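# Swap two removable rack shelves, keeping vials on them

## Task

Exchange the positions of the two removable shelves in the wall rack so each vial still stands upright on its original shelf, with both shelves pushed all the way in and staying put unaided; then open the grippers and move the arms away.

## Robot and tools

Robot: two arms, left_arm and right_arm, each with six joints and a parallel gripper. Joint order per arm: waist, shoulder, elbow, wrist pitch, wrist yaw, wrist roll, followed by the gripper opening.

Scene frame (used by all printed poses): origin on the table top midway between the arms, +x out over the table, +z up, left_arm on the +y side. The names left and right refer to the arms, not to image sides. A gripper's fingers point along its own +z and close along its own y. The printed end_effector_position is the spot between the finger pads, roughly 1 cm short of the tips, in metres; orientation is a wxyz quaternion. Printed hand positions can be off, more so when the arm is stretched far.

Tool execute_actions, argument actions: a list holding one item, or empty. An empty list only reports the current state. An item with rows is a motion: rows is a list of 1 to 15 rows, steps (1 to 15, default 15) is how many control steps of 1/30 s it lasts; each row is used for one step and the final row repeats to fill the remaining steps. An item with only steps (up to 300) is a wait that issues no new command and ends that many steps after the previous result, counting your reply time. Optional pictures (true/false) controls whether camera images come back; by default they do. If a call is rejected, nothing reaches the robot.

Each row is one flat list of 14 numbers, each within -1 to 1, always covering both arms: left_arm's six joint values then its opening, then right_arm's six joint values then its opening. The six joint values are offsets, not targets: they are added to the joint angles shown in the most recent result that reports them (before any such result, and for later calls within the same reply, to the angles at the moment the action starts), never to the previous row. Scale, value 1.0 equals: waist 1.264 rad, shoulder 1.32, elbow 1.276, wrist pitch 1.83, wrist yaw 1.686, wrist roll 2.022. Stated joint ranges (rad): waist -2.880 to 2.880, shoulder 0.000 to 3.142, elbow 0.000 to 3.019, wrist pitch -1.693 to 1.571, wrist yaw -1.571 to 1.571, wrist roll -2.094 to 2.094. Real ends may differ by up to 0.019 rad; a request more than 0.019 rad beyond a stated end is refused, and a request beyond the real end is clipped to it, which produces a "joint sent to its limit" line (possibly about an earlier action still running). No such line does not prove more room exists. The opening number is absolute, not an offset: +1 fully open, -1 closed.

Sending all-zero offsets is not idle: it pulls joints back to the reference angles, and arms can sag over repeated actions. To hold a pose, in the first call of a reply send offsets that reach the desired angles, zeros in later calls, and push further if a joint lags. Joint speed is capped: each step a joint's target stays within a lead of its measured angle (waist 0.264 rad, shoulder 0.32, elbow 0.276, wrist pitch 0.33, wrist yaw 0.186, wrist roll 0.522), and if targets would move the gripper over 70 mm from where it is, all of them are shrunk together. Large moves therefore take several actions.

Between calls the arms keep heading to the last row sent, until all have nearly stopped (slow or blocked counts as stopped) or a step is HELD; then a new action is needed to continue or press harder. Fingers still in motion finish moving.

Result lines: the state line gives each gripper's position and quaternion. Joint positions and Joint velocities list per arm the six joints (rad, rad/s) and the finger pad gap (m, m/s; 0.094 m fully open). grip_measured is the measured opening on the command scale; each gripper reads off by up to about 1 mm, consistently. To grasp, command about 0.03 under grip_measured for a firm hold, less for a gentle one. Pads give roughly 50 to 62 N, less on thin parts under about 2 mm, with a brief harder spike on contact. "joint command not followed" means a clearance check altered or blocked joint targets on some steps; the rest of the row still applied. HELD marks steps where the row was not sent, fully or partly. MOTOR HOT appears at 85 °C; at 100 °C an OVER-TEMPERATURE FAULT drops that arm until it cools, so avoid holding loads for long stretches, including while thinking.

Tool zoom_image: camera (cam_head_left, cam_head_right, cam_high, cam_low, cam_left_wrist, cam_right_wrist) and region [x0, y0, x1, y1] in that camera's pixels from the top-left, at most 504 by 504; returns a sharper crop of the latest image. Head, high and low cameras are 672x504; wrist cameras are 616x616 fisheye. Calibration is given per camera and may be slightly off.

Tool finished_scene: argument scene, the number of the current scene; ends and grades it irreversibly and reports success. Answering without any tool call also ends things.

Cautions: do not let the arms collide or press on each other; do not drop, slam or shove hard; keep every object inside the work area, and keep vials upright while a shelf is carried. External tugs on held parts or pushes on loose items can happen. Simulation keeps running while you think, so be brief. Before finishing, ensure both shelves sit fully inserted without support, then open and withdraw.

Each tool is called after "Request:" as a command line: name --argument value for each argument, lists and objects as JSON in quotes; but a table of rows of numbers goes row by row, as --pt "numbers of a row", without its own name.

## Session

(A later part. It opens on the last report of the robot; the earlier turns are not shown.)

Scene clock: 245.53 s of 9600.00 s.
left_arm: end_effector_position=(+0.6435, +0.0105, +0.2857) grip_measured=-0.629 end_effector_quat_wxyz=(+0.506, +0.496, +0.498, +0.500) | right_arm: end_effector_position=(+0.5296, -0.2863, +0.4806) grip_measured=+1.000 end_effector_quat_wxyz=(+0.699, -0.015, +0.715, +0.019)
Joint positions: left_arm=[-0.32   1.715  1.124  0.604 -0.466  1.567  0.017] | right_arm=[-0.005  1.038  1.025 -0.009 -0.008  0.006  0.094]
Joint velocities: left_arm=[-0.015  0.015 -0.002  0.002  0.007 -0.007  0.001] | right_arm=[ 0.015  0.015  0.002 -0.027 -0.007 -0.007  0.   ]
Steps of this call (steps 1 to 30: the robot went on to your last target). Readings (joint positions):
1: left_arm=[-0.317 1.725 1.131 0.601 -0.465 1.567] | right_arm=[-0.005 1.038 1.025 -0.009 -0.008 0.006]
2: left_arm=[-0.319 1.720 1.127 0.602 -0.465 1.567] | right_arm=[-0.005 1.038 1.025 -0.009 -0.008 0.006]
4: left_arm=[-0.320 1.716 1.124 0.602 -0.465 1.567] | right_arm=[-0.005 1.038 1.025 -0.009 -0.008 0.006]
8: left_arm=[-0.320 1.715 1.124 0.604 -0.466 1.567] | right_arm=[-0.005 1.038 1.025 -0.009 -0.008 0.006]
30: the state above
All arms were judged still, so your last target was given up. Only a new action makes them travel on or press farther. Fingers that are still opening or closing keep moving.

Request:
execute_actions --actions '[{"rows":[[-0.008,-0.04,0.018,0.024,-0.002,0,-0.67,0,0,0.03,0,0,0,1],[-0.01,-0.043,0.014,0.025,-0.003,0,-0.67,0,0,0.03,0,0,0,1],[-0.011,-0.046,0.009,0.026,-0.004,0,-0.67,0,0,0.03,0,0,0,1],[-0.012,-0.049,0.004,0.027,-0.005,0,-0.67,0,0,0.03,0,0,0,1],[-0.014,-0.052,-0.001,0.028,-0.006,0,-0.67,0,0,0.03,0,0,0,1],[-0.015,-0.055,-0.007,0.029,-0.007,0,-0.67,0,0,0.03,0,0,0,1],[-0.016,-0.058,-0.012,0.03,-0.008,0,-0.67,0,0,0.03,0,0,0,1],[-0.017,-0.061,-0.017,0.031,-0.009,0,-0.67,0,0,0.03,0,0,0,1],[-0.019,-0.064,-0.022,0.032,-0.01,0,-0.67,0,0,0.03,0,0,0,1],[-0.02,-0.067,-0.028,0.033,-0.011,0,-0.67,0,0,0.03,0,0,0,1],[-0.021,-0.07,-0.033,0.034,-0.012,0,-0.67,0,0,0.03,0,0,0,1],[-0.022,-0.073,-0.038,0.035,-0.013,0,-0.67,0,0,0.03,0,0,0,1],[-0.023,-0.076,-0.043,0.036,-0.014,0,-0.67,0,0,0.03,0,0,0,1],[-0.024,-0.079,-0.048,0.037,-0.015,0,-0.67,0,0,0.03,0,0,0,1],[-0.025,-0.082,-0.053,0.037,-0.016,0,-0.67,0,0,0.03,0,0,0,1]]}]' --pictures false

Request:
execute_actions --actions '[{"steps":25}]' --pictures false

Request:
execute_actions --actions '[{"rows":[[0,-0.03,0.02,0.022,0,0,-0.67,0,0,0.03,0,0,0,1],[0,-0.026,0.02,0.023,0,0,-0.67,0,0,0.03,0,0,0,1],[0,-0.021,0.02,0.025,0,0,-0.67,0,0,0.03,0,0,0,1],[0,-0.016,0.02,0.028,0,0,-0.67,0,0,0.03,0,0,0,1],[0,-0.011,0.02,0.031,0,0,-0.67,0,0,0.03,0,0,0,1],[0,-0.006,0.02,0.035,0,0,-0.67,0,0,0.03,0,0,0,1],[0,-0.001,0.02,0.038,0,0,-0.67,0,0,0.03,0,0,0,1],[0,0.004,0.02,0.042,0,0,-0.67,0,0,0.03,0,0,0,1],[0,0.009,0.02,0.045,0,0,-0.67,0,0,0.03,0,0,0,1],[0,0.014,0.02,0.049,0,0,-0.67,0,0,0.03,0,0,0,1],[0,0.019,0.02,0.053,0,0,-0.67,0,0,0.03,0,0,0,1],[0,0.024,0.02,0.057,0,0,-0.67,0,0,0.03,0,0,0,1],[0,0.028,0.02,0.061,0,0,-0.67,0,0,0.03,0,0,0,1],[0,0.032,0.02,0.065,0,0,-0.67,0,0,0.03,0,0,0,1],[0,0.035,0.02,0.068,0,0,-0.67,0,0,0.03,0,0,0,1]]}]' --pictures false

Request:
execute_actions --actions '[{"steps":30}]'

Scene clock: 258.27 s of 9600.00 s.
left_arm: end_effector_position=(+0.6189, +0.0127, +0.2773) grip_measured=-0.629 end_effector_quat_wxyz=(+0.502, +0.499, +0.500, +0.499) | right_arm: end_effector_position=(+0.5296, -0.2863, +0.4806) grip_measured=+1.000 end_effector_quat_wxyz=(+0.699, -0.015, +0.715, +0.019)
Joint positions: left_arm=[-0.339  1.673  1.049  0.625 -0.487  1.567  0.017] | right_arm=[-0.005  1.038  1.025 -0.009 -0.008  0.006  0.094]
Joint velocities: left_arm=[-0.054 -0.132 -0.168  0.051 -0.125  0.066 -0.001] | right_arm=[-0.005  0.005 -0.017  0.012 -0.081 -0.022  0.   ]
Steps of this call (steps 1 to 90: nothing new was sent; then 9.23 s passed at rest; steps 91 to 105: all 15 steps of this action). Readings (joint positions):
91: left_arm=[-0.320 1.715 1.124 0.604 -0.466 1.567] | right_arm=[-0.005 1.038 1.025 -0.009 -0.008 0.006]
92: left_arm=[-0.320 1.715 1.124 0.605 -0.466 1.567] | right_arm=[-0.005 1.038 1.025 -0.009 -0.008 0.006]
94: left_arm=[-0.321 1.714 1.121 0.607 -0.468 1.567] | right_arm=[-0.005 1.038 1.025 -0.009 -0.008 0.006]
98: left_arm=[-0.326 1.702 1.098 0.614 -0.475 1.567] | right_arm=[-0.005 1.038 1.025 -0.009 -0.008 0.006]
105: the state above

Scene clock: 259.10 s of 9600.00 s.
left_arm: end_effector_position=(+0.6140, +0.0127, +0.2797) grip_measured=-0.629 end_effector_quat_wxyz=(+0.504, +0.498, +0.499, +0.499) | right_arm: end_effector_position=(+0.5296, -0.2863, +0.4806) grip_measured=+1.000 end_effector_quat_wxyz=(+0.699, -0.015, +0.715, +0.019)
Joint positions: left_arm=[-0.343  1.661  1.038  0.629 -0.489  1.567  0.017] | right_arm=[-0.005  1.038  1.025 -0.009 -0.008  0.006  0.094]
Joint velocities: left_arm=[-0.015 -0.005 -0.012 -0.012 -0.066 -0.022 -0.   ] | right_arm=[ 0.005 -0.005 -0.012  0.007 -0.037 -0.095  0.   ]
Steps of this call (steps 1 to 25: the robot went on to your last target). Readings (joint positions):
1: left_arm=[-0.340 1.669 1.044 0.626 -0.488 1.567] | right_arm=[-0.005 1.038 1.025 -0.009 -0.008 0.006]
2: left_arm=[-0.342 1.666 1.040 0.626 -0.488 1.567] | right_arm=[-0.005 1.038 1.025 -0.009 -0.008 0.006]
4: left_arm=[-0.343 1.662 1.038 0.627 -0.488 1.567] | right_arm=[-0.005 1.038 1.025 -0.009 -0.008 0.006]
8: left_arm=[-0.343 1.661 1.038 0.629 -0.489 1.567] | right_arm=[-0.005 1.038 1.025 -0.009 -0.008 0.006]
25: the state above

Scene clock: 259.60 s of 9600.00 s.
left_arm: end_effector_position=(+0.6213, +0.0088, +0.2561) grip_measured=-0.629 end_effector_quat_wxyz=(+0.506, +0.495, +0.498, +0.500) | right_arm: end_effector_position=(+0.5296, -0.2863, +0.4806) grip_measured=+1.000 end_effector_quat_wxyz=(+0.699, -0.015, +0.715, +0.019)
Joint positions: left_arm=[-0.343  1.722  1.038  0.698 -0.489  1.567  0.017] | right_arm=[-0.005  1.038  1.025 -0.009 -0.008  0.006  0.094]
Joint velocities: left_arm=[-0.005  0.249 -0.002  0.168 -0.022  0.007 -0.   ] | right_arm=[-0.005  0.015  0.002 -0.012 -0.037  0.022  0.   ]
Steps of this call (steps 1 to 15: all 15 steps of this action). Readings (joint positions):
1: left_arm=[-0.343 1.661 1.038 0.629 -0.489 1.567] | right_arm=[-0.005 1.038 1.025 -0.009 -0.008 0.006]
2: left_arm=[-0.343 1.661 1.038 0.629 -0.489 1.567] | right_arm=[-0.005 1.038 1.025 -0.009 -0.008 0.006]
4: left_arm=[-0.343 1.661 1.038 0.631 -0.489 1.567] | right_arm=[-0.005 1.038 1.025 -0.009 -0.008 0.006]
8: left_arm=[-0.343 1.671 1.038 0.652 -0.489 1.567] | right_arm=[-0.005 1.038 1.025 -0.009 -0.008 0.006]
15: the state above

Scene clock: 260.60 s of 9600.00 s.
left_arm: end_effector_position=(+0.6240, +0.0073, +0.2417) grip_measured=-0.629 end_effector_quat_wxyz=(+0.502, +0.500, +0.500, +0.498) | right_arm: end_effector_position=(+0.5296, -0.2863, +0.4806) grip_measured=+1.000 end_effector_quat_wxyz=(+0.699, -0.015, +0.715, +0.019)
Joint positions: left_arm=[-0.343  1.748  1.038  0.71  -0.489  1.567  0.017] | right_arm=[-0.005  1.038  1.025 -0.009 -0.008  0.006  0.094]
Joint velocities: left_arm=[-0.005  0.005 -0.002 -0.017  0.037  0.037  0.001] | right_arm=[-0.005 -0.015 -0.012 -0.007  0.037  0.11   0.   ]
Steps of this call (steps 1 to 30: the robot went on to your last target). Readings (joint positions):
1: left_arm=[-0.343 1.730 1.038 0.703 -0.489 1.567] | right_arm=[-0.005 1.038 1.025 -0.009 -0.008 0.006]
2: left_arm=[-0.343 1.736 1.038 0.705 -0.489 1.567] | right_arm=[-0.005 1.038 1.025 -0.009 -0.008 0.006]
4: left_arm=[-0.343 1.745 1.038 0.705 -0.489 1.567] | right_arm=[-0.005 1.038 1.025 -0.009 -0.008 0.006]
8: left_arm=[-0.343 1.748 1.038 0.706 -0.489 1.567] | right_arm=[-0.005 1.038 1.025 -0.009 -0.008 0.006]
30: the state above
All arms were judged still, so your last target was given up. Only a new action makes them travel on or press farther. Fingers that are still opening or closing keep moving.
camera_calibration (this result's frames):
cam_left_wrist: T_world_to_cam=[[-0.00748208, -0.000662722, -0.999972, 0.245819], [-0.575449, 0.817829, 0.00376367, 0.359828], [0.817803, 0.575461, -0.00650043, -0.390342], [0, 0, 0, 1]] pos_world=[0.528125, -0.0694877, 0.241921]
cam_right_wrist: T_world_to_cam=[[0.0419171, -0.999113, -0.00391543, -0.310298], [-0.590496, -0.0216123, -0.806751, 0.701112], [0.805951, 0.0361287, -0.590879, -0.0097501], [0, 0, 0, 1]] pos_world=[0.434869, -0.294518, 0.558647]

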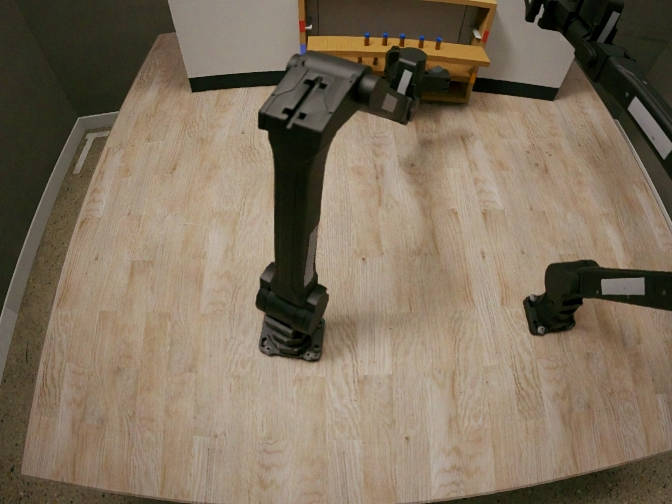

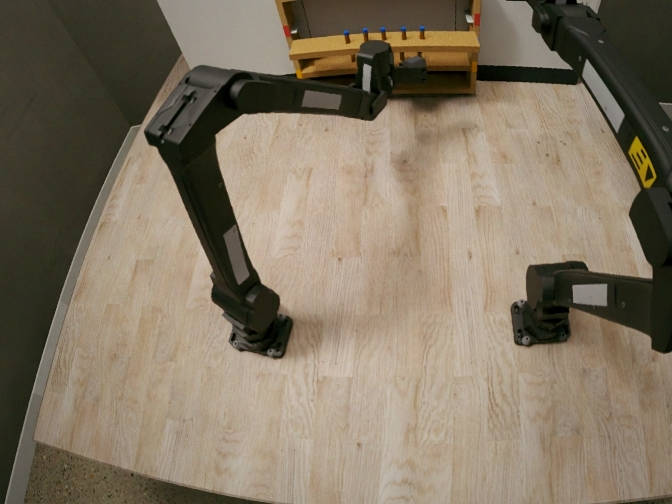

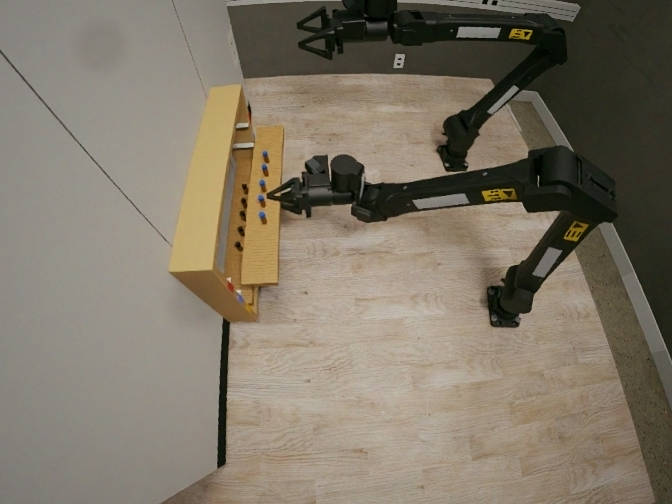

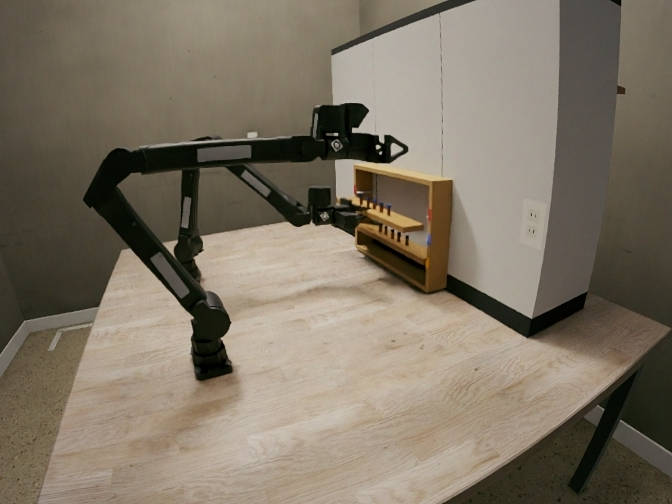

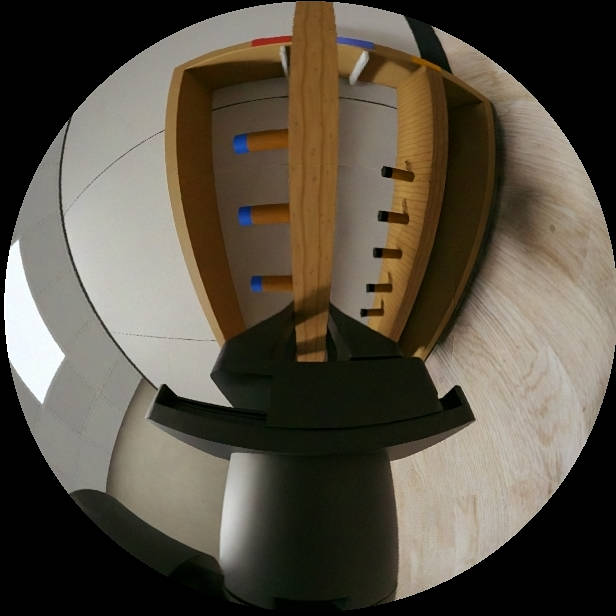

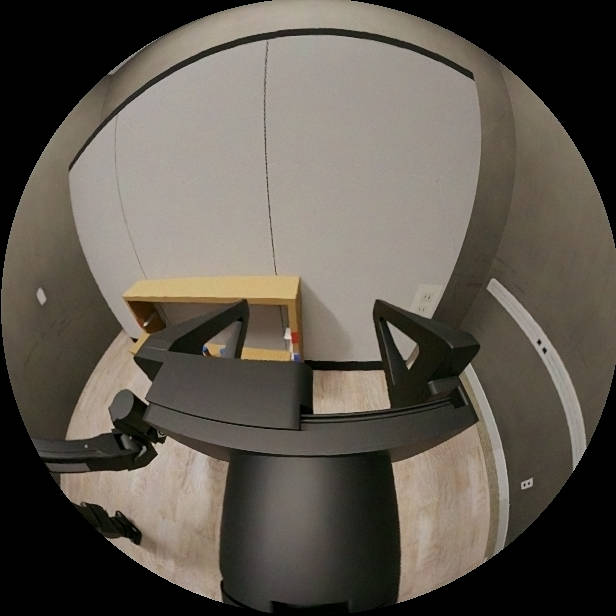

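Request:
execute_actions --actions '[{"rows":[[0.006,-0.03,0.02,0.024,0.001,0,-0.67,0,0,0.03,0,0,0,1],[0.007,-0.027,0.02,0.027,0.002,0,-0.67,0,0,0.03,0,0,0,1],[0.008,-0.023,0.02,0.03,0.002,0,-0.67,0,0,0.03,0,0,0,1],[0.009,-0.019,0.02,0.032,0.003,0,-0.67,0,0,0.03,0,0,0,1],[0.01,-0.015,0.02,0.035,0.003,0,-0.67,0,0,0.03,0,0,0,1],[0.011,-0.011,0.02,0.038,0.004,0,-0.67,0,0,0.03,0,0,0,1],[0.012,-0.007,0.02,0.041,0.004,0,-0.67,0,0,0.03,0,0,0,1],[0.013,-0.003,0.02,0.044,0.005,0,-0.67,0,0,0.03,0,0,0,1],[0.014,0.001,0.02,0.047,0.005,0,-0.67,0,0,0.03,0,0,0,1],[0.015,0.005,0.02,0.05,0.006,0,-0.67,0,0,0.03,0,0,0,1],[0.016,0.009,0.02,0.053,0.006,0,-0.67,0,0,0.03,0,0,0,1],[0.017,0.013,0.02,0.056,0.007,0,-0.67,0,0,0.03,0,0,0,1],[0.017,0.016,0.02,0.059,0.007,0,-0.67,0,0,0.03,0,0,0,1],[0.017,0.016,0.02,0.061,0.007,0,-0.67,0,0,0.03,0,0,0,1]]}]' --pictures false

Request:
execute_actions --actions '[{"steps":30}]' --pictures false

Scene clock: 266.97 s of 9600.00 s.
left_arm: end_effector_position=(+0.6302, +0.0100, +0.2280) grip_measured=-0.629 end_effector_quat_wxyz=(+0.508, +0.493, +0.498, +0.501) | right_arm: end_effector_position=(+0.5296, -0.2863, +0.4806) grip_measured=+1.000 end_effector_quat_wxyz=(+0.699, -0.015, +0.715, +0.019)
Joint positions: left_arm=[-0.333  1.791  1.038  0.774 -0.481  1.567  0.017] | right_arm=[-0.005  1.038  1.025 -0.009 -0.008  0.006  0.094]
Joint velocities: left_arm=[ 0.024  0.151 -0.007  0.056 -0.007  0.007  0.   ] | right_arm=[-0.015  0.005  0.027  0.007 -0.007  0.081  0.   ]
Steps of this call (steps 1 to 90: nothing new was sent; then 2.87 s passed at rest; steps 91 to 105: all 15 steps of this action). Readings (joint positions):
91: left_arm=[-0.343 1.748 1.038 0.710 -0.489 1.567] | right_arm=[-0.005 1.038 1.025 -0.009 -0.008 0.006]
92: left_arm=[-0.343 1.748 1.038 0.711 -0.489 1.567] | right_arm=[-0.005 1.038 1.025 -0.009 -0.008 0.006]
94: left_arm=[-0.343 1.749 1.038 0.716 -0.488 1.567] | right_arm=[-0.005 1.038 1.025 -0.009 -0.008 0.006]
98: left_arm=[-0.342 1.754 1.038 0.739 -0.485 1.567] | right_arm=[-0.005 1.038 1.025 -0.009 -0.008 0.006]
105: the state above

Scene clock: 267.97 s of 9600.00 s.
left_arm: end_effector_position=(+0.6322, +0.0110, +0.2186) grip_measured=-0.629 end_effector_quat_wxyz=(+0.504, +0.496, +0.500, +0.500) | right_arm: end_effector_position=(+0.5296, -0.2863, +0.4806) grip_measured=+1.000 end_effector_quat_wxyz=(+0.699, -0.015, +0.715, +0.019)
Joint positions: left_arm=[-0.331  1.807  1.038  0.778 -0.481  1.567  0.017] | right_arm=[-0.005  1.038  1.025 -0.009 -0.008  0.006  0.094]
Joint velocities: left_arm=[-0.005 -0.005  0.002 -0.012 -0.11   0.007 -0.001] | right_arm=[-0.005 -0.005 -0.012 -0.012 -0.007 -0.007  0.   ]
Steps of this call (steps 1 to 30: the robot went on to your last target). Readings (joint positions):
1: left_arm=[-0.332 1.797 1.038 0.775 -0.481 1.567] | right_arm=[-0.005 1.038 1.025 -0.009 -0.008 0.006]
2: left_arm=[-0.331 1.801 1.038 0.775 -0.481 1.567] | right_arm=[-0.005 1.038 1.025 -0.009 -0.008 0.006]
4: left_arm=[-0.331 1.806 1.038 0.775 -0.481 1.567] | right_arm=[-0.005 1.038 1.025 -0.009 -0.008 0.006]
8: left_arm=[-0.331 1.807 1.038 0.777 -0.481 1.567] | right_arm=[-0.005 1.038 1.025 -0.009 -0.008 0.006]
30: the state above
All arms were judged still, so your last target was given up. Only a new action makes them travel on or press farther. Fingers that are still opening or closing keep moving.

Request:
execute_actions --actions '[{"rows":[[0.01,-0.028,0.05,0.013,0.002,0,-0.67,0,0,0.03,0,0,0,1],[0.012,-0.024,0.056,0.011,0.003,0,-0.67,0,0,0.03,0,0,0,1],[0.014,-0.02,0.062,0.01,0.004,0,-0.67,0,0,0.03,0,0,0,1],[0.016,-0.016,0.069,0.008,0.006,0,-0.67,0,0,0.03,0,0,0,1],[0.018,-0.012,0.075,0.007,0.007,0,-0.67,0,0,0.03,0,0,0,1],[0.02,-0.008,0.082,0.006,0.008,0,-0.67,0,0,0.03,0,0,0,1],[0.021,-0.003,0.088,0.004,0.01,0,-0.67,0,0,0.03,0,0,0,1],[0.023,0.001,0.095,0.003,0.011,0,-0.67,0,0,0.03,0,0,0,1],[0.025,0.005,0.101,0.001,0.012,0,-0.67,0,0,0.03,0,0,0,1],[0.026,0.009,0.108,0,0.014,0,-0.67,0,0,0.03,0,0,0,1],[0.028,0.014,0.114,-0.002,0.015,0,-0.67,0,0,0.03,0,0,0,1],[0.03,0.018,0.121,-0.003,0.016,0,-0.67,0,0,0.03,0,0,0,1],[0.031,0.022,0.127,-0.004,0.018,0,-0.67,0,0,0.03,0,0,0,1],[0.032,0.026,0.133,-0.006,0.019,0,-0.67,0,0,0.03,0,0,0,1],[0.032,0.03,0.139,-0.007,0.02,0,-0.67,0,0,0.03,0,0,0,1]]}]' --pictures false

Request:
execute_actions --actions '[{"steps":30}]'

Scene clock: 274.87 s of 9600.00 s.
left_arm: end_effector_position=(+0.6640, +0.0129, +0.2195) grip_measured=-0.629 end_effector_quat_wxyz=(+0.506, +0.493, +0.499, +0.501) | right_arm: end_effector_position=(+0.5296, -0.2863, +0.4806) grip_measured=+1.000 end_effector_quat_wxyz=(+0.699, -0.015, +0.715, +0.019)
Joint positions: left_arm=[-0.301  1.864  1.125  0.755 -0.453  1.567  0.017] | right_arm=[-0.005  1.038  1.025 -0.009 -0.008  0.006  0.094]
Joint velocities: left_arm=[ 0.054  0.151  0.212 -0.085  0.095 -0.007 -0.   ] | right_arm=[ 0.015 -0.005 -0.002 -0.012  0.007 -0.051  0.   ]
Steps of this call (steps 1 to 90: nothing new was sent; then 3.40 s passed at rest; steps 91 to 105: all 15 steps of this action). Readings (joint positions):
91: left_arm=[-0.331 1.807 1.038 0.778 -0.481 1.567] | right_arm=[-0.005 1.038 1.025 -0.009 -0.008 0.006]
92: left_arm=[-0.330 1.807 1.038 0.778 -0.480 1.567] | right_arm=[-0.005 1.038 1.025 -0.009 -0.008 0.006]
94: left_arm=[-0.329 1.808 1.038 0.778 -0.476 1.567] | right_arm=[-0.005 1.038 1.025 -0.009 -0.008 0.006]
98: left_arm=[-0.320 1.821 1.061 0.772 -0.468 1.567] | right_arm=[-0.005 1.038 1.025 -0.009 -0.008 0.006]
105: the state above

Scene clock: 275.87 s of 9600.00 s.
left_arm: end_effector_position=(+0.6694, +0.0129, +0.2140) grip_measured=-0.629 end_effector_quat_wxyz=(+0.502, +0.496, +0.501, +0.501) | right_arm: end_effector_position=(+0.5296, -0.2863, +0.4806) grip_measured=+1.000 end_effector_quat_wxyz=(+0.699, -0.015, +0.715, +0.019)
Joint positions: left_arm=[-0.297  1.88   1.139  0.748 -0.45   1.567  0.017] | right_arm=[-0.005  1.038  1.025 -0.009 -0.008  0.006  0.094]
Joint velocities: left_arm=[-0.005  0.005 -0.007  0.002 -0.037 -0.037  0.   ] | right_arm=[-0.005 -0.005  0.007  0.002 -0.066  0.022  0.   ]
Steps of this call (steps 1 to 30: the robot went on to your last target). Readings (joint positions):
1: left_arm=[-0.299 1.869 1.131 0.753 -0.452 1.567] | right_arm=[-0.005 1.038 1.025 -0.009 -0.008 0.006]
2: left_arm=[-0.298 1.873 1.136 0.752 -0.451 1.567] | right_arm=[-0.005 1.038 1.025 -0.009 -0.008 0.006]
4: left_arm=[-0.297 1.878 1.139 0.750 -0.451 1.567] | right_arm=[-0.005 1.038 1.025 -0.009 -0.008 0.006]
8: left_arm=[-0.297 1.880 1.139 0.748 -0.450 1.567] | right_arm=[-0.005 1.038 1.025 -0.009 -0.008 0.006]
30: the state above
All arms were judged still, so your last target was given up. Only a new action makes them travel on or press farther. Fingers that are still opening or closing keep moving.
camera_calibration (this result's frames):
cam_left_wrist: T_world_to_cam=[[-0.000955939, -0.00387571, -0.999992, 0.214102], [-0.581055, 0.81386, -0.00259886, 0.386644], [0.813864, 0.581048, -0.00303, -0.42899], [0, 0, 0, 1]] pos_world=[0.574005, -0.0645805, 0.213805]
cam_right_wrist: T_world_to_cam=[[0.0419171, -0.999113, -0.00391543, -0.310298], [-0.590496, -0.0216123, -0.806751, 0.701112], [0.805951, 0.0361287, -0.590879, -0.0097501], [0, 0, 0, 1]] pos_world=[0.434869, -0.294518, 0.558647]

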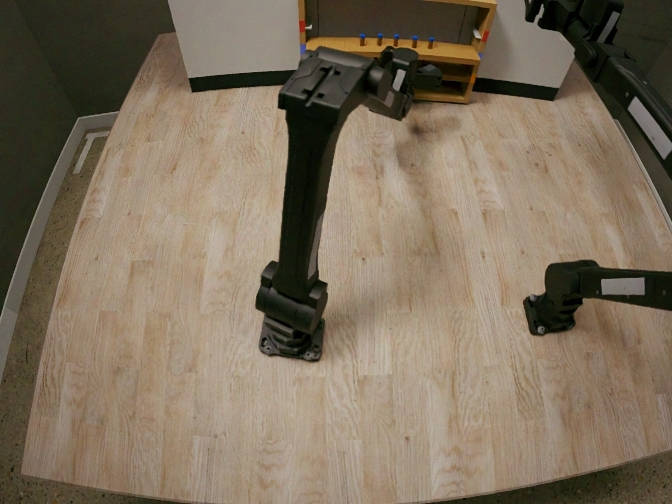

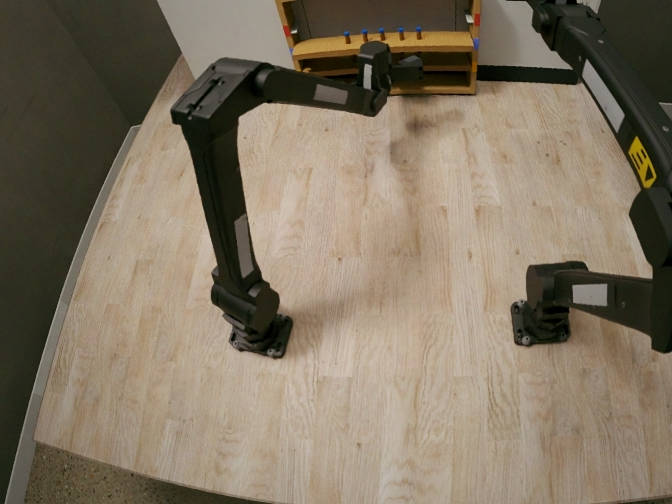

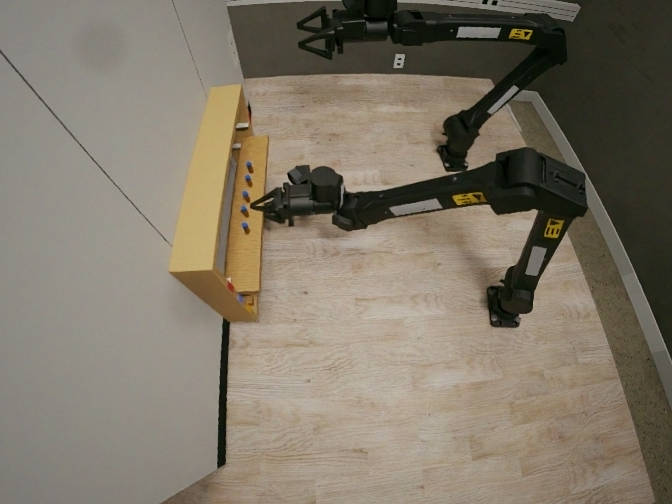

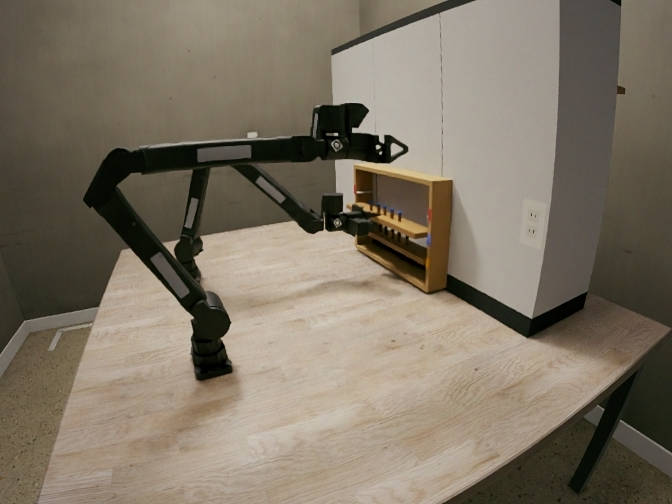

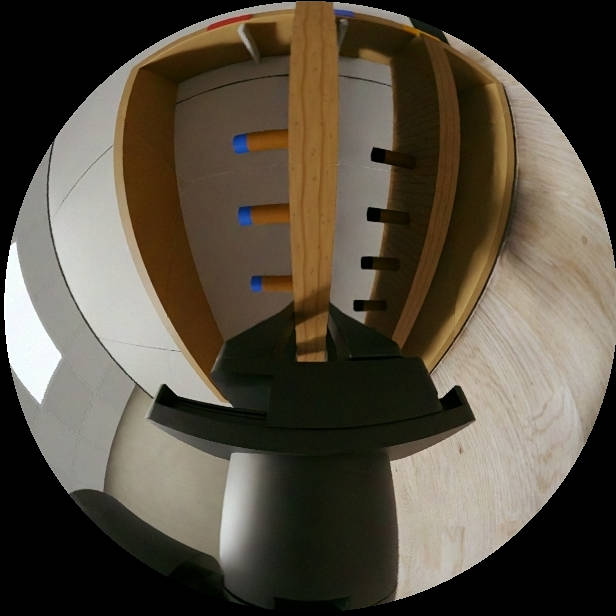

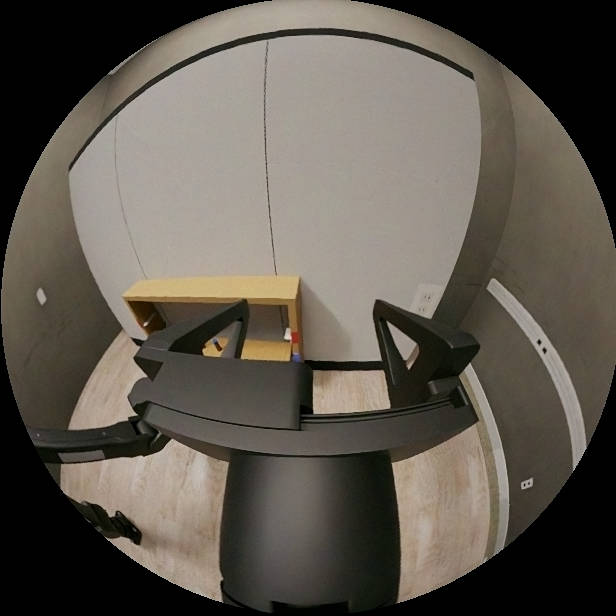

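Request:
execute_actions --actions '[{"rows":[[0.008,-0.026,0.056,0.011,0.002,0,-0.67,0,0,0.03,0,0,0,1],[0.01,-0.022,0.063,0.009,0.003,0,-0.67,0,0,0.03,0,0,0,1],[0.012,-0.017,0.071,0.007,0.005,0,-0.67,0,0,0.03,0,0,0,1],[0.013,-0.012,0.078,0.005,0.006,0,-0.67,0,0,0.03,0,0,0,1],[0.015,-0.008,0.086,0.004,0.007,0,-0.67,0,0,0.03,0,0,0,1],[0.017,-0.003,0.093,0.002,0.009,0,-0.67,0,0,0.03,0,0,0,1],[0.018,0.002,0.101,0,0.01,0,-0.67,0,0,0.03,0,0,0,1],[0.02,0.006,0.108,-0.002,0.012,0,-0.67,0,0,0.03,0,0,0,1],[0.022,0.011,0.116,-0.003,0.013,0,-0.67,0,0,0.03,0,0,0,1],[0.023,0.016,0.123,-0.005,0.014,0,-0.67,0,0,0.03,0,0,0,1],[0.025,0.02,0.131,-0.007,0.016,0,-0.67,0,0,0.03,0,0,0,1],[0.026,0.025,0.138,-0.009,0.017,0,-0.67,0,0,0.03,0,0,0,1],[0.028,0.03,0.146,-0.011,0.018,0,-0.67,0,0,0.03,0,0,0,1],[0.029,0.035,0.154,-0.012,0.02,0,-0.67,0,0,0.03,0,0,0,1],[0.029,0.039,0.161,-0.014,0.021,0,-0.67,0,0,0.03,0,0,0,1]]}]' --pictures false

Request:
execute_actions --actions '[{"steps":30}]' --pictures false

Scene clock: 282.03 s of 9600.00 s.
left_arm: end_effector_position=(+0.7053, +0.0102, +0.2141) grip_measured=-0.629 end_effector_quat_wxyz=(+0.506, +0.496, +0.499, +0.500) | right_arm: end_effector_position=(+0.5296, -0.2863, +0.4806) grip_measured=+1.000 end_effector_quat_wxyz=(+0.699, -0.015, +0.715, +0.019)
Joint positions: left_arm=[-0.274  1.949  1.248  0.713 -0.421  1.567  0.017] | right_arm=[-0.005  1.038  1.025 -0.009 -0.008  0.006  0.094]
Joint velocities: left_arm=[ 0.063  0.19   0.247 -0.095  0.037  0.037  0.   ] | right_arm=[-0.005 -0.005 -0.012 -0.002 -0.066 -0.051  0.   ]
Steps of this call (steps 1 to 90: nothing new was sent; then 2.67 s passed at rest; steps 91 to 105: all 15 steps of this action). Readings (joint positions):
91: left_arm=[-0.297 1.880 1.139 0.748 -0.450 1.567] | right_arm=[-0.005 1.038 1.025 -0.009 -0.008 0.006]
92: left_arm=[-0.297 1.880 1.139 0.748 -0.450 1.567] | right_arm=[-0.005 1.038 1.025 -0.009 -0.008 0.006]
94: left_arm=[-0.297 1.882 1.142 0.745 -0.446 1.567] | right_arm=[-0.005 1.038 1.025 -0.009 -0.008 0.006]
98: left_arm=[-0.291 1.902 1.177 0.735 -0.436 1.567] | right_arm=[-0.005 1.038 1.025 -0.009 -0.008 0.006]
105: the state above

Scene clock: 283.03 s of 9600.00 s.
left_arm: end_effector_position=(+0.7120, +0.0118, +0.2078) grip_measured=-0.629 end_effector_quat_wxyz=(+0.502, +0.498, +0.501, +0.500) | right_arm: end_effector_position=(+0.5296, -0.2863, +0.4806) grip_measured=+1.000 end_effector_quat_wxyz=(+0.699, -0.015, +0.715, +0.019)
Joint positions: left_arm=[-0.268  1.967  1.266  0.704 -0.418  1.567  0.017] | right_arm=[-0.005  1.038  1.025 -0.009 -0.008  0.006  0.094]
Joint velocities: left_arm=[-0.015 -0.015 -0.002 -0.002 -0.022 -0.081  0.   ] | right_arm=[-0.005 -0.005 -0.002  0.002 -0.007 -0.007  0.   ]
Steps of this call (steps 1 to 30: the robot went on to your last target). Readings (joint positions):
1: left_arm=[-0.271 1.955 1.256 0.710 -0.420 1.567] | right_arm=[-0.005 1.038 1.025 -0.009 -0.008 0.006]
2: left_arm=[-0.270 1.960 1.262 0.708 -0.419 1.567] | right_arm=[-0.005 1.038 1.025 -0.009 -0.008 0.006]
4: left_arm=[-0.268 1.965 1.266 0.707 -0.419 1.567] | right_arm=[-0.005 1.038 1.025 -0.009 -0.008 0.006]
8: left_arm=[-0.268 1.967 1.266 0.704 -0.418 1.567] | right_arm=[-0.005 1.038 1.025 -0.009 -0.008 0.006]
30: the state above
All arms were judged still, so your last target was given up. Only a new action makes them travel on or press farther. Fingers that are still opening or closing keep moving.

Request:
execute_actions --actions '[{"rows":[[0.006,-0.026,0.06,0.02,0.002,0,-0.67,0,0,0.03,0,0,0,1],[0.006,-0.024,0.063,0.021,0.002,0,-0.67,0,0,0.03,0,0,0,1],[0.007,-0.022,0.066,0.022,0.002,0,-0.67,0,0,0.03,0,0,0,1],[0.007,-0.02,0.069,0.023,0.003,0,-0.67,0,0,0.03,0,0,0,1],[0.008,-0.018,0.072,0.024,0.003,0,-0.67,0,0,0.03,0,0,0,1],[0.008,-0.016,0.072,0.025,0.003,0,-0.67,0,0,0.03,0,0,0,1],[0.008,-0.014,0.072,0.026,0.003,0,-0.67,0,0,0.03,0,0,0,1],[0.008,-0.012,0.072,0.027,0.003,0,-0.67,0,0,0.03,0,0,0,1],[0.008,-0.01,0.072,0.028,0.003,0,-0.67,0,0,0.03,0,0,0,1],[0.008,-0.008,0.072,0.028,0.003,0,-0.67,0,0,0.03,0,0,0,1],[0.008,-0.006,0.072,0.028,0.003,0,-0.67,0,0,0.03,0,0,0,1]]}]' --pictures false

Request:
execute_actions --actions '[{"steps":25}]'

Request:
zoom_image --camera "cam_low" --region '[320, 160, 460, 300]'

Scene clock: 287.97 s of 9600.00 s.
left_arm: end_effector_position=(+0.7164, +0.0096, +0.2035) grip_measured=-0.629 end_effector_quat_wxyz=(+0.504, +0.496, +0.500, +0.500) | right_arm: end_effector_position=(+0.5296, -0.2863, +0.4806) grip_measured=+1.000 end_effector_quat_wxyz=(+0.699, -0.015, +0.715, +0.019)
Joint positions: left_arm=[-0.268  1.986  1.279  0.716 -0.417  1.567  0.017] | right_arm=[-0.005  1.038  1.025 -0.009 -0.008  0.006  0.094]
Joint velocities: left_arm=[-0.005  0.005  0.007  0.007 -0.007 -0.007  0.   ] | right_arm=[-0.015  0.005 -0.002  0.017 -0.007  0.037  0.   ]
Steps of this call (steps 1 to 90: nothing new was sent; then 1.43 s passed at rest; steps 91 to 105: all 15 steps of this action). Readings (joint positions):
91: left_arm=[-0.268 1.967 1.266 0.704 -0.418 1.567] | right_arm=[-0.005 1.038 1.025 -0.009 -0.008 0.006]
92: left_arm=[-0.268 1.967 1.266 0.704 -0.418 1.567] | right_arm=[-0.005 1.038 1.025 -0.009 -0.008 0.006]
94: left_arm=[-0.268 1.967 1.266 0.704 -0.418 1.567] | right_arm=[-0.005 1.038 1.025 -0.009 -0.008 0.006]
98: left_arm=[-0.268 1.974 1.275 0.707 -0.417 1.567] | right_arm=[-0.005 1.038 1.025 -0.009 -0.008 0.006]
105: the state above

Scene clock: 288.80 s of 9600.00 s.
left_arm: end_effector_position=(+0.7164, +0.0096, +0.2035) grip_measured=-0.629 end_effector_quat_wxyz=(+0.504, +0.496, +0.500, +0.500) | right_arm: end_effector_position=(+0.5296, -0.2863, +0.4806) grip_measured=+1.000 end_effector_quat_wxyz=(+0.699, -0.015, +0.715, +0.019)
Joint positions: left_arm=[-0.268  1.986  1.279  0.716 -0.417  1.567  0.017] | right_arm=[-0.005  1.038  1.025 -0.009 -0.008  0.006  0.094]
Joint velocities: left_arm=[ 0.005 -0.015 -0.017 -0.017  0.051 -0.051  0.   ] | right_arm=[-0.024 -0.005 -0.007  0.012  0.007  0.007  0.   ]
Steps of this call (steps 1 to 15: the robot went on to your last target; steps 16 to 25: nothing new was sent). Readings (joint positions):
1: left_arm=[-0.268 1.986 1.279 0.716 -0.417 1.567] | right_arm=[-0.005 1.038 1.025 -0.009 -0.008 0.006]
2: left_arm=[-0.268 1.986 1.279 0.716 -0.417 1.567] | right_arm=[-0.005 1.038 1.025 -0.009 -0.008 0.006]
4: left_arm=[-0.268 1.986 1.279 0.716 -0.417 1.567] | right_arm=[-0.005 1.038 1.025 -0.009 -0.008 0.006]
8: left_arm=[-0.268 1.986 1.279 0.716 -0.417 1.567] | right_arm=[-0.005 1.038 1.025 -0.009 -0.008 0.006]
25: the state above
All arms were judged still, so your last target was given up. Only a new action makes them travel on or press farther. Fingers that are still opening or closing keep moving.
camera_calibration (this result's frames):
cam_left_wrist: T_world_to_cam=[[0.00191042, -0.00491558, -0.999986, 0.201591], [-0.578247, 0.815846, -0.00511512, 0.415074], [0.815859, 0.578249, -0.00128382, -0.46712], [0, 0, 0, 1]] pos_world=[0.620735, -0.067533, 0.203112]
cam_right_wrist: T_world_to_cam=[[0.0419171, -0.999113, -0.00391543, -0.310298], [-0.590496, -0.0216123, -0.806751, 0.701112], [0.805951, 0.0361287, -0.590879, -0.0097501], [0, 0, 0, 1]] pos_world=[0.434869, -0.294518, 0.558647]

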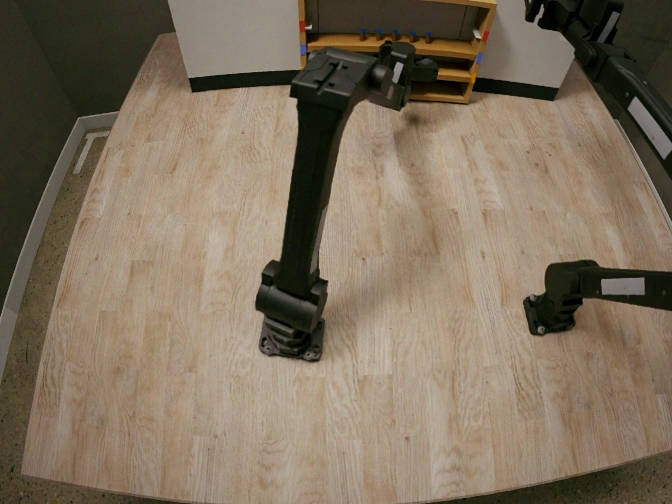

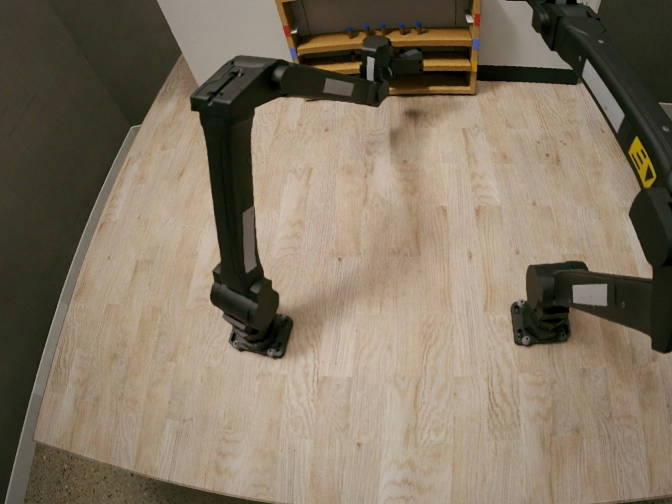

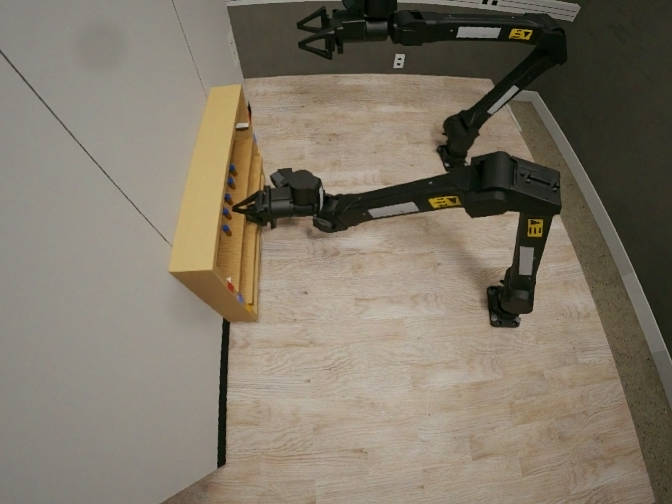

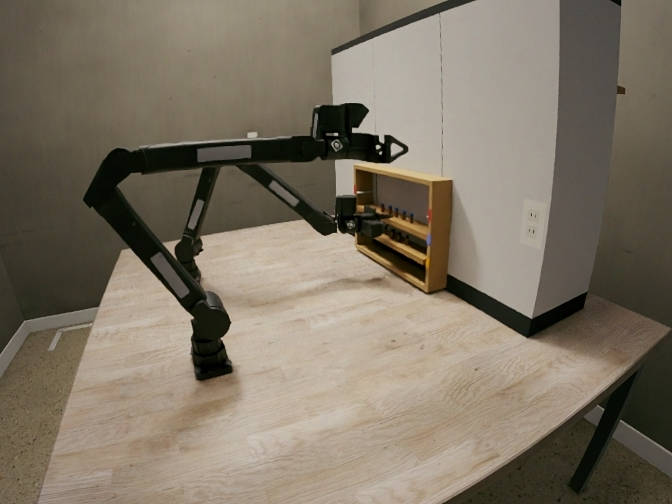

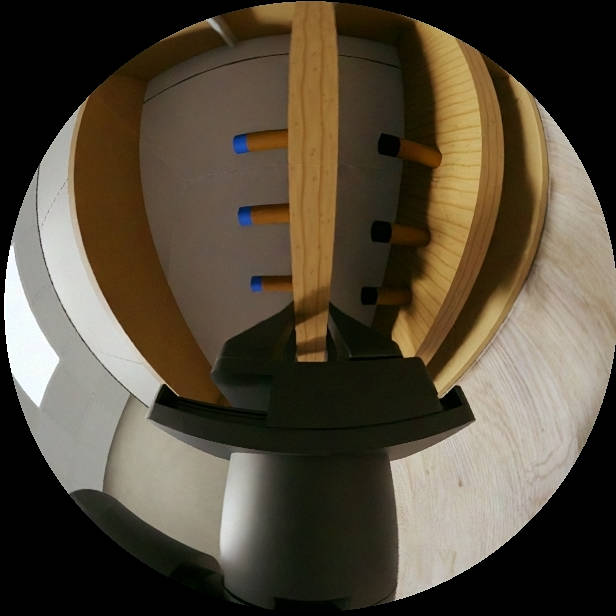

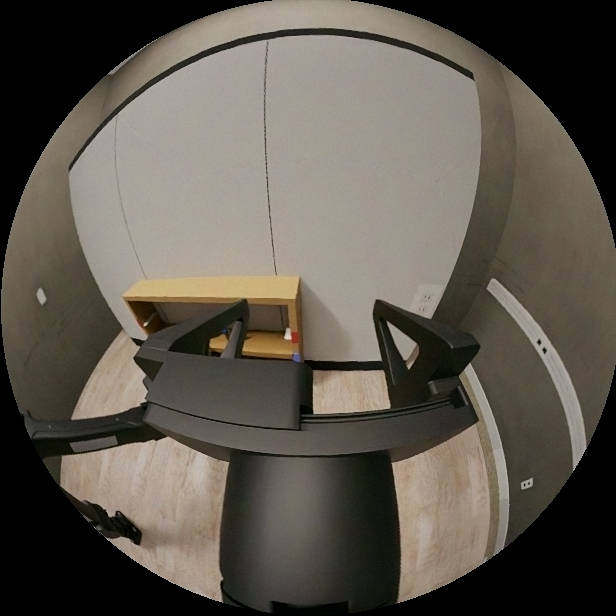

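Region (320, 160, 460, 300) of cam_low's 672x504 image, scaled by 3.600, with more detail than that image has.

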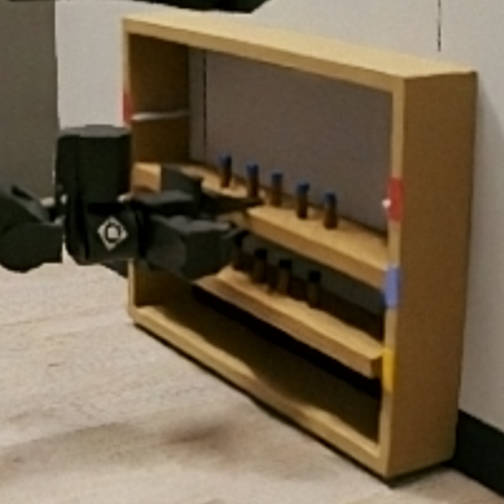

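Request:
execute_actions --actions '[{"rows":[[0,-0.02,0.04,0.015,0,0,-0.67,0,0,0.03,0,0,0,1],[0,-0.017,0.04,0.012,0,0,-0.67,0,0,0.03,0,0,0,1],[0,-0.014,0.035,0.01,0,0,-0.67,0,0,0.03,0,0,0,1],[0,-0.011,0.035,0.008,0,0,-0.67,0,0,0.03,0,0,0,1],[0,-0.008,0.03,0.006,0,0,-0.67,0,0,0.03,0,0,0,1],[0,-0.006,0.03,0.004,0,0,-0.67,0,0,0.03,0,0,0,1]]}]' --pictures false

Request:
execute_actions --actions '[{"rows":[[0,-0.006,0.03,0.004,0,0,-0.55,0,0,0.03,0,0,0,1],[0,-0.006,0.03,0.004,0,0,-0.4,0,0,0.03,0,0,0,1],[0,-0.006,0.03,0.004,0,0,-0.25,0,0,0.03,0,0,0,1]],"steps":12}]'

Scene clock: 292.70 s of 9600.00 s.
left_arm: end_effector_position=(+0.7165, +0.0096, +0.2023) grip_measured=-0.629 end_effector_quat_wxyz=(+0.504, +0.497, +0.500, +0.500) | right_arm: end_effector_position=(+0.5296, -0.2863, +0.4806) grip_measured=+1.000 end_effector_quat_wxyz=(+0.699, -0.015, +0.715, +0.019)
Joint positions: left_arm=[-0.268  1.988  1.279  0.716 -0.417  1.567  0.017] | right_arm=[-0.005  1.038  1.025 -0.009 -0.008  0.006  0.094]
Joint velocities: left_arm=[-0.005 -0.005  0.017 -0.002 -0.066  0.007 -0.001] | right_arm=[-0.015  0.005 -0.017 -0.002 -0.037  0.037  0.   ]
Steps of this call (steps 1 to 90: nothing new was sent; then 0.40 s passed at rest; steps 91 to 105: all 15 steps of this action). Readings (joint positions):
91: left_arm=[-0.268 1.986 1.279 0.716 -0.417 1.567] | right_arm=[-0.005 1.038 1.025 -0.009 -0.008 0.006]
92: left_arm=[-0.268 1.987 1.279 0.716 -0.417 1.567] | right_arm=[-0.005 1.038 1.025 -0.009 -0.008 0.006]
94: left_arm=[-0.268 1.987 1.279 0.716 -0.417 1.567] | right_arm=[-0.005 1.038 1.025 -0.009 -0.008 0.006]
98: left_arm=[-0.268 1.988 1.279 0.716 -0.417 1.567] | right_arm=[-0.005 1.038 1.025 -0.009 -0.008 0.006]
105: the state above

Scene clock: 293.10 s of 9600.00 s.
left_arm: end_effector_position=(+0.7165, +0.0096, +0.2021) grip_measured=-0.251 end_effector_quat_wxyz=(+0.503, +0.497, +0.500, +0.500) | right_arm: end_effector_position=(+0.5296, -0.2863, +0.4806) grip_measured=+1.000 end_effector_quat_wxyz=(+0.699, -0.015, +0.715, +0.019)
Joint positions: left_arm=[-0.268  1.988  1.279  0.716 -0.417  1.567  0.035] | right_arm=[-0.005  1.038  1.025 -0.009 -0.008  0.006  0.094]
Joint velocities: left_arm=[-0.024  0.005  0.017 -0.002 -0.022  0.037 -0.   ] | right_arm=[-0.005 -0.005 -0.007  0.007 -0.051  0.022  0.   ]
Steps of this call (steps 1 to 12: all 12 steps of this action). Readings (joint positions):
1: left_arm=[-0.268 1.988 1.279 0.716 -0.417 1.567] | right_arm=[-0.005 1.038 1.025 -0.009 -0.008 0.006]
2: left_arm=[-0.268 1.988 1.279 0.716 -0.417 1.567] | right_arm=[-0.005 1.038 1.025 -0.009 -0.008 0.006]
4: left_arm=[-0.268 1.988 1.279 0.716 -0.417 1.567] | right_arm=[-0.005 1.038 1.025 -0.009 -0.008 0.006]
8: left_arm=[-0.268 1.988 1.279 0.716 -0.417 1.567] | right_arm=[-0.005 1.038 1.025 -0.009 -0.008 0.006]
12: the state above
camera_calibration (this result's frames):
cam_left_wrist: T_world_to_cam=[[0.000166786, -0.00414244, -0.999991, 0.201428], [-0.578255, 0.815849, -0.00347608, 0.414859], [0.815856, 0.57825, -0.00225931, -0.466993], [0, 0, 0, 1]] pos_world=[0.62086, -0.0675886, 0.201813]
cam_right_wrist: T_world_to_cam=[[0.0419171, -0.999113, -0.00391543, -0.310298], [-0.590496, -0.0216123, -0.806751, 0.701112], [0.805951, 0.0361287, -0.590879, -0.0097501], [0, 0, 0, 1]] pos_world=[0.434869, -0.294518, 0.558647]

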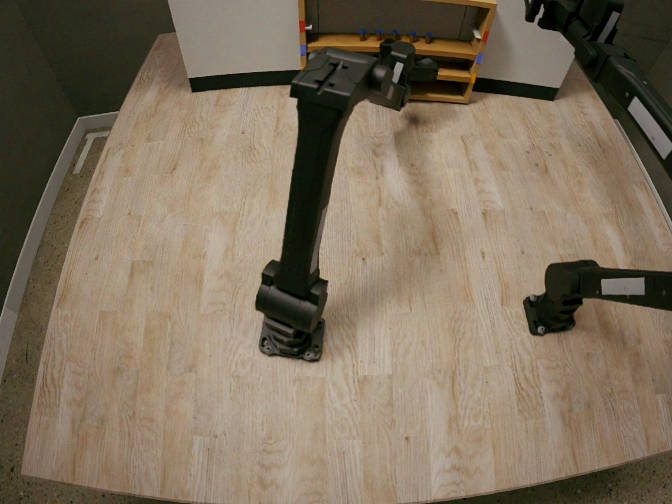

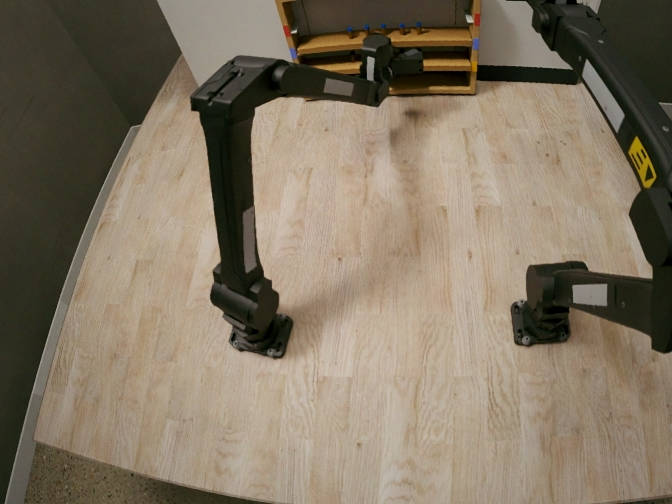

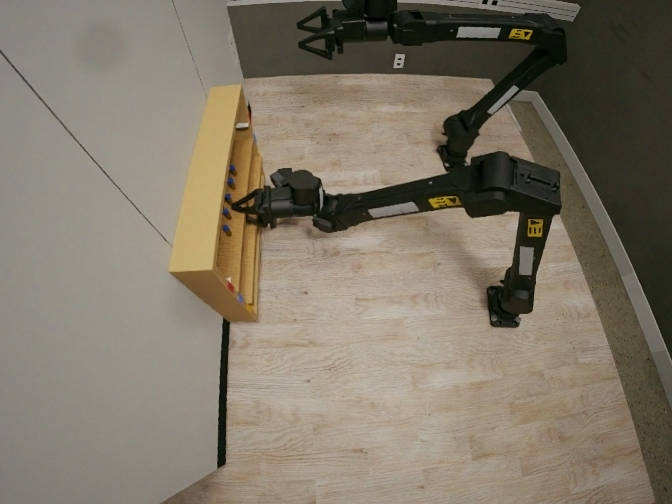

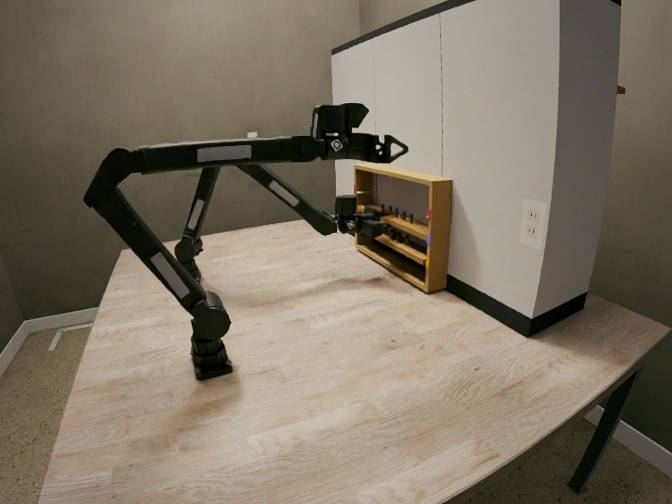

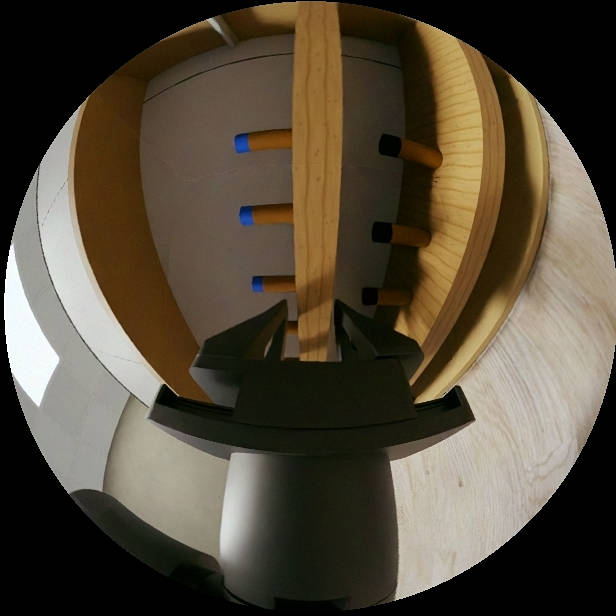

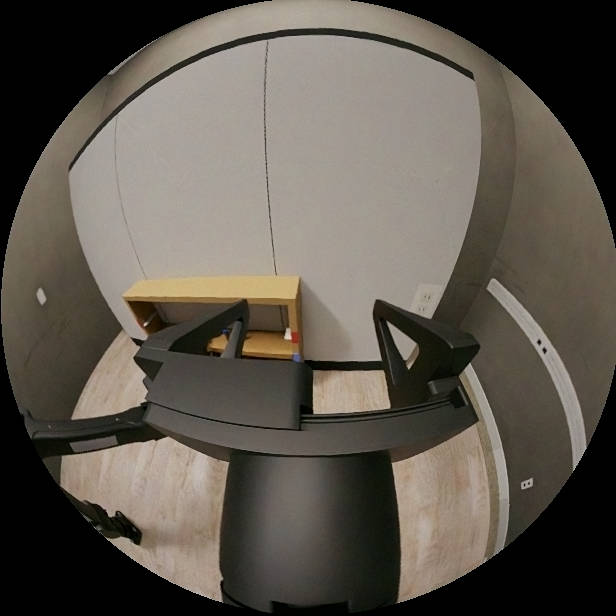

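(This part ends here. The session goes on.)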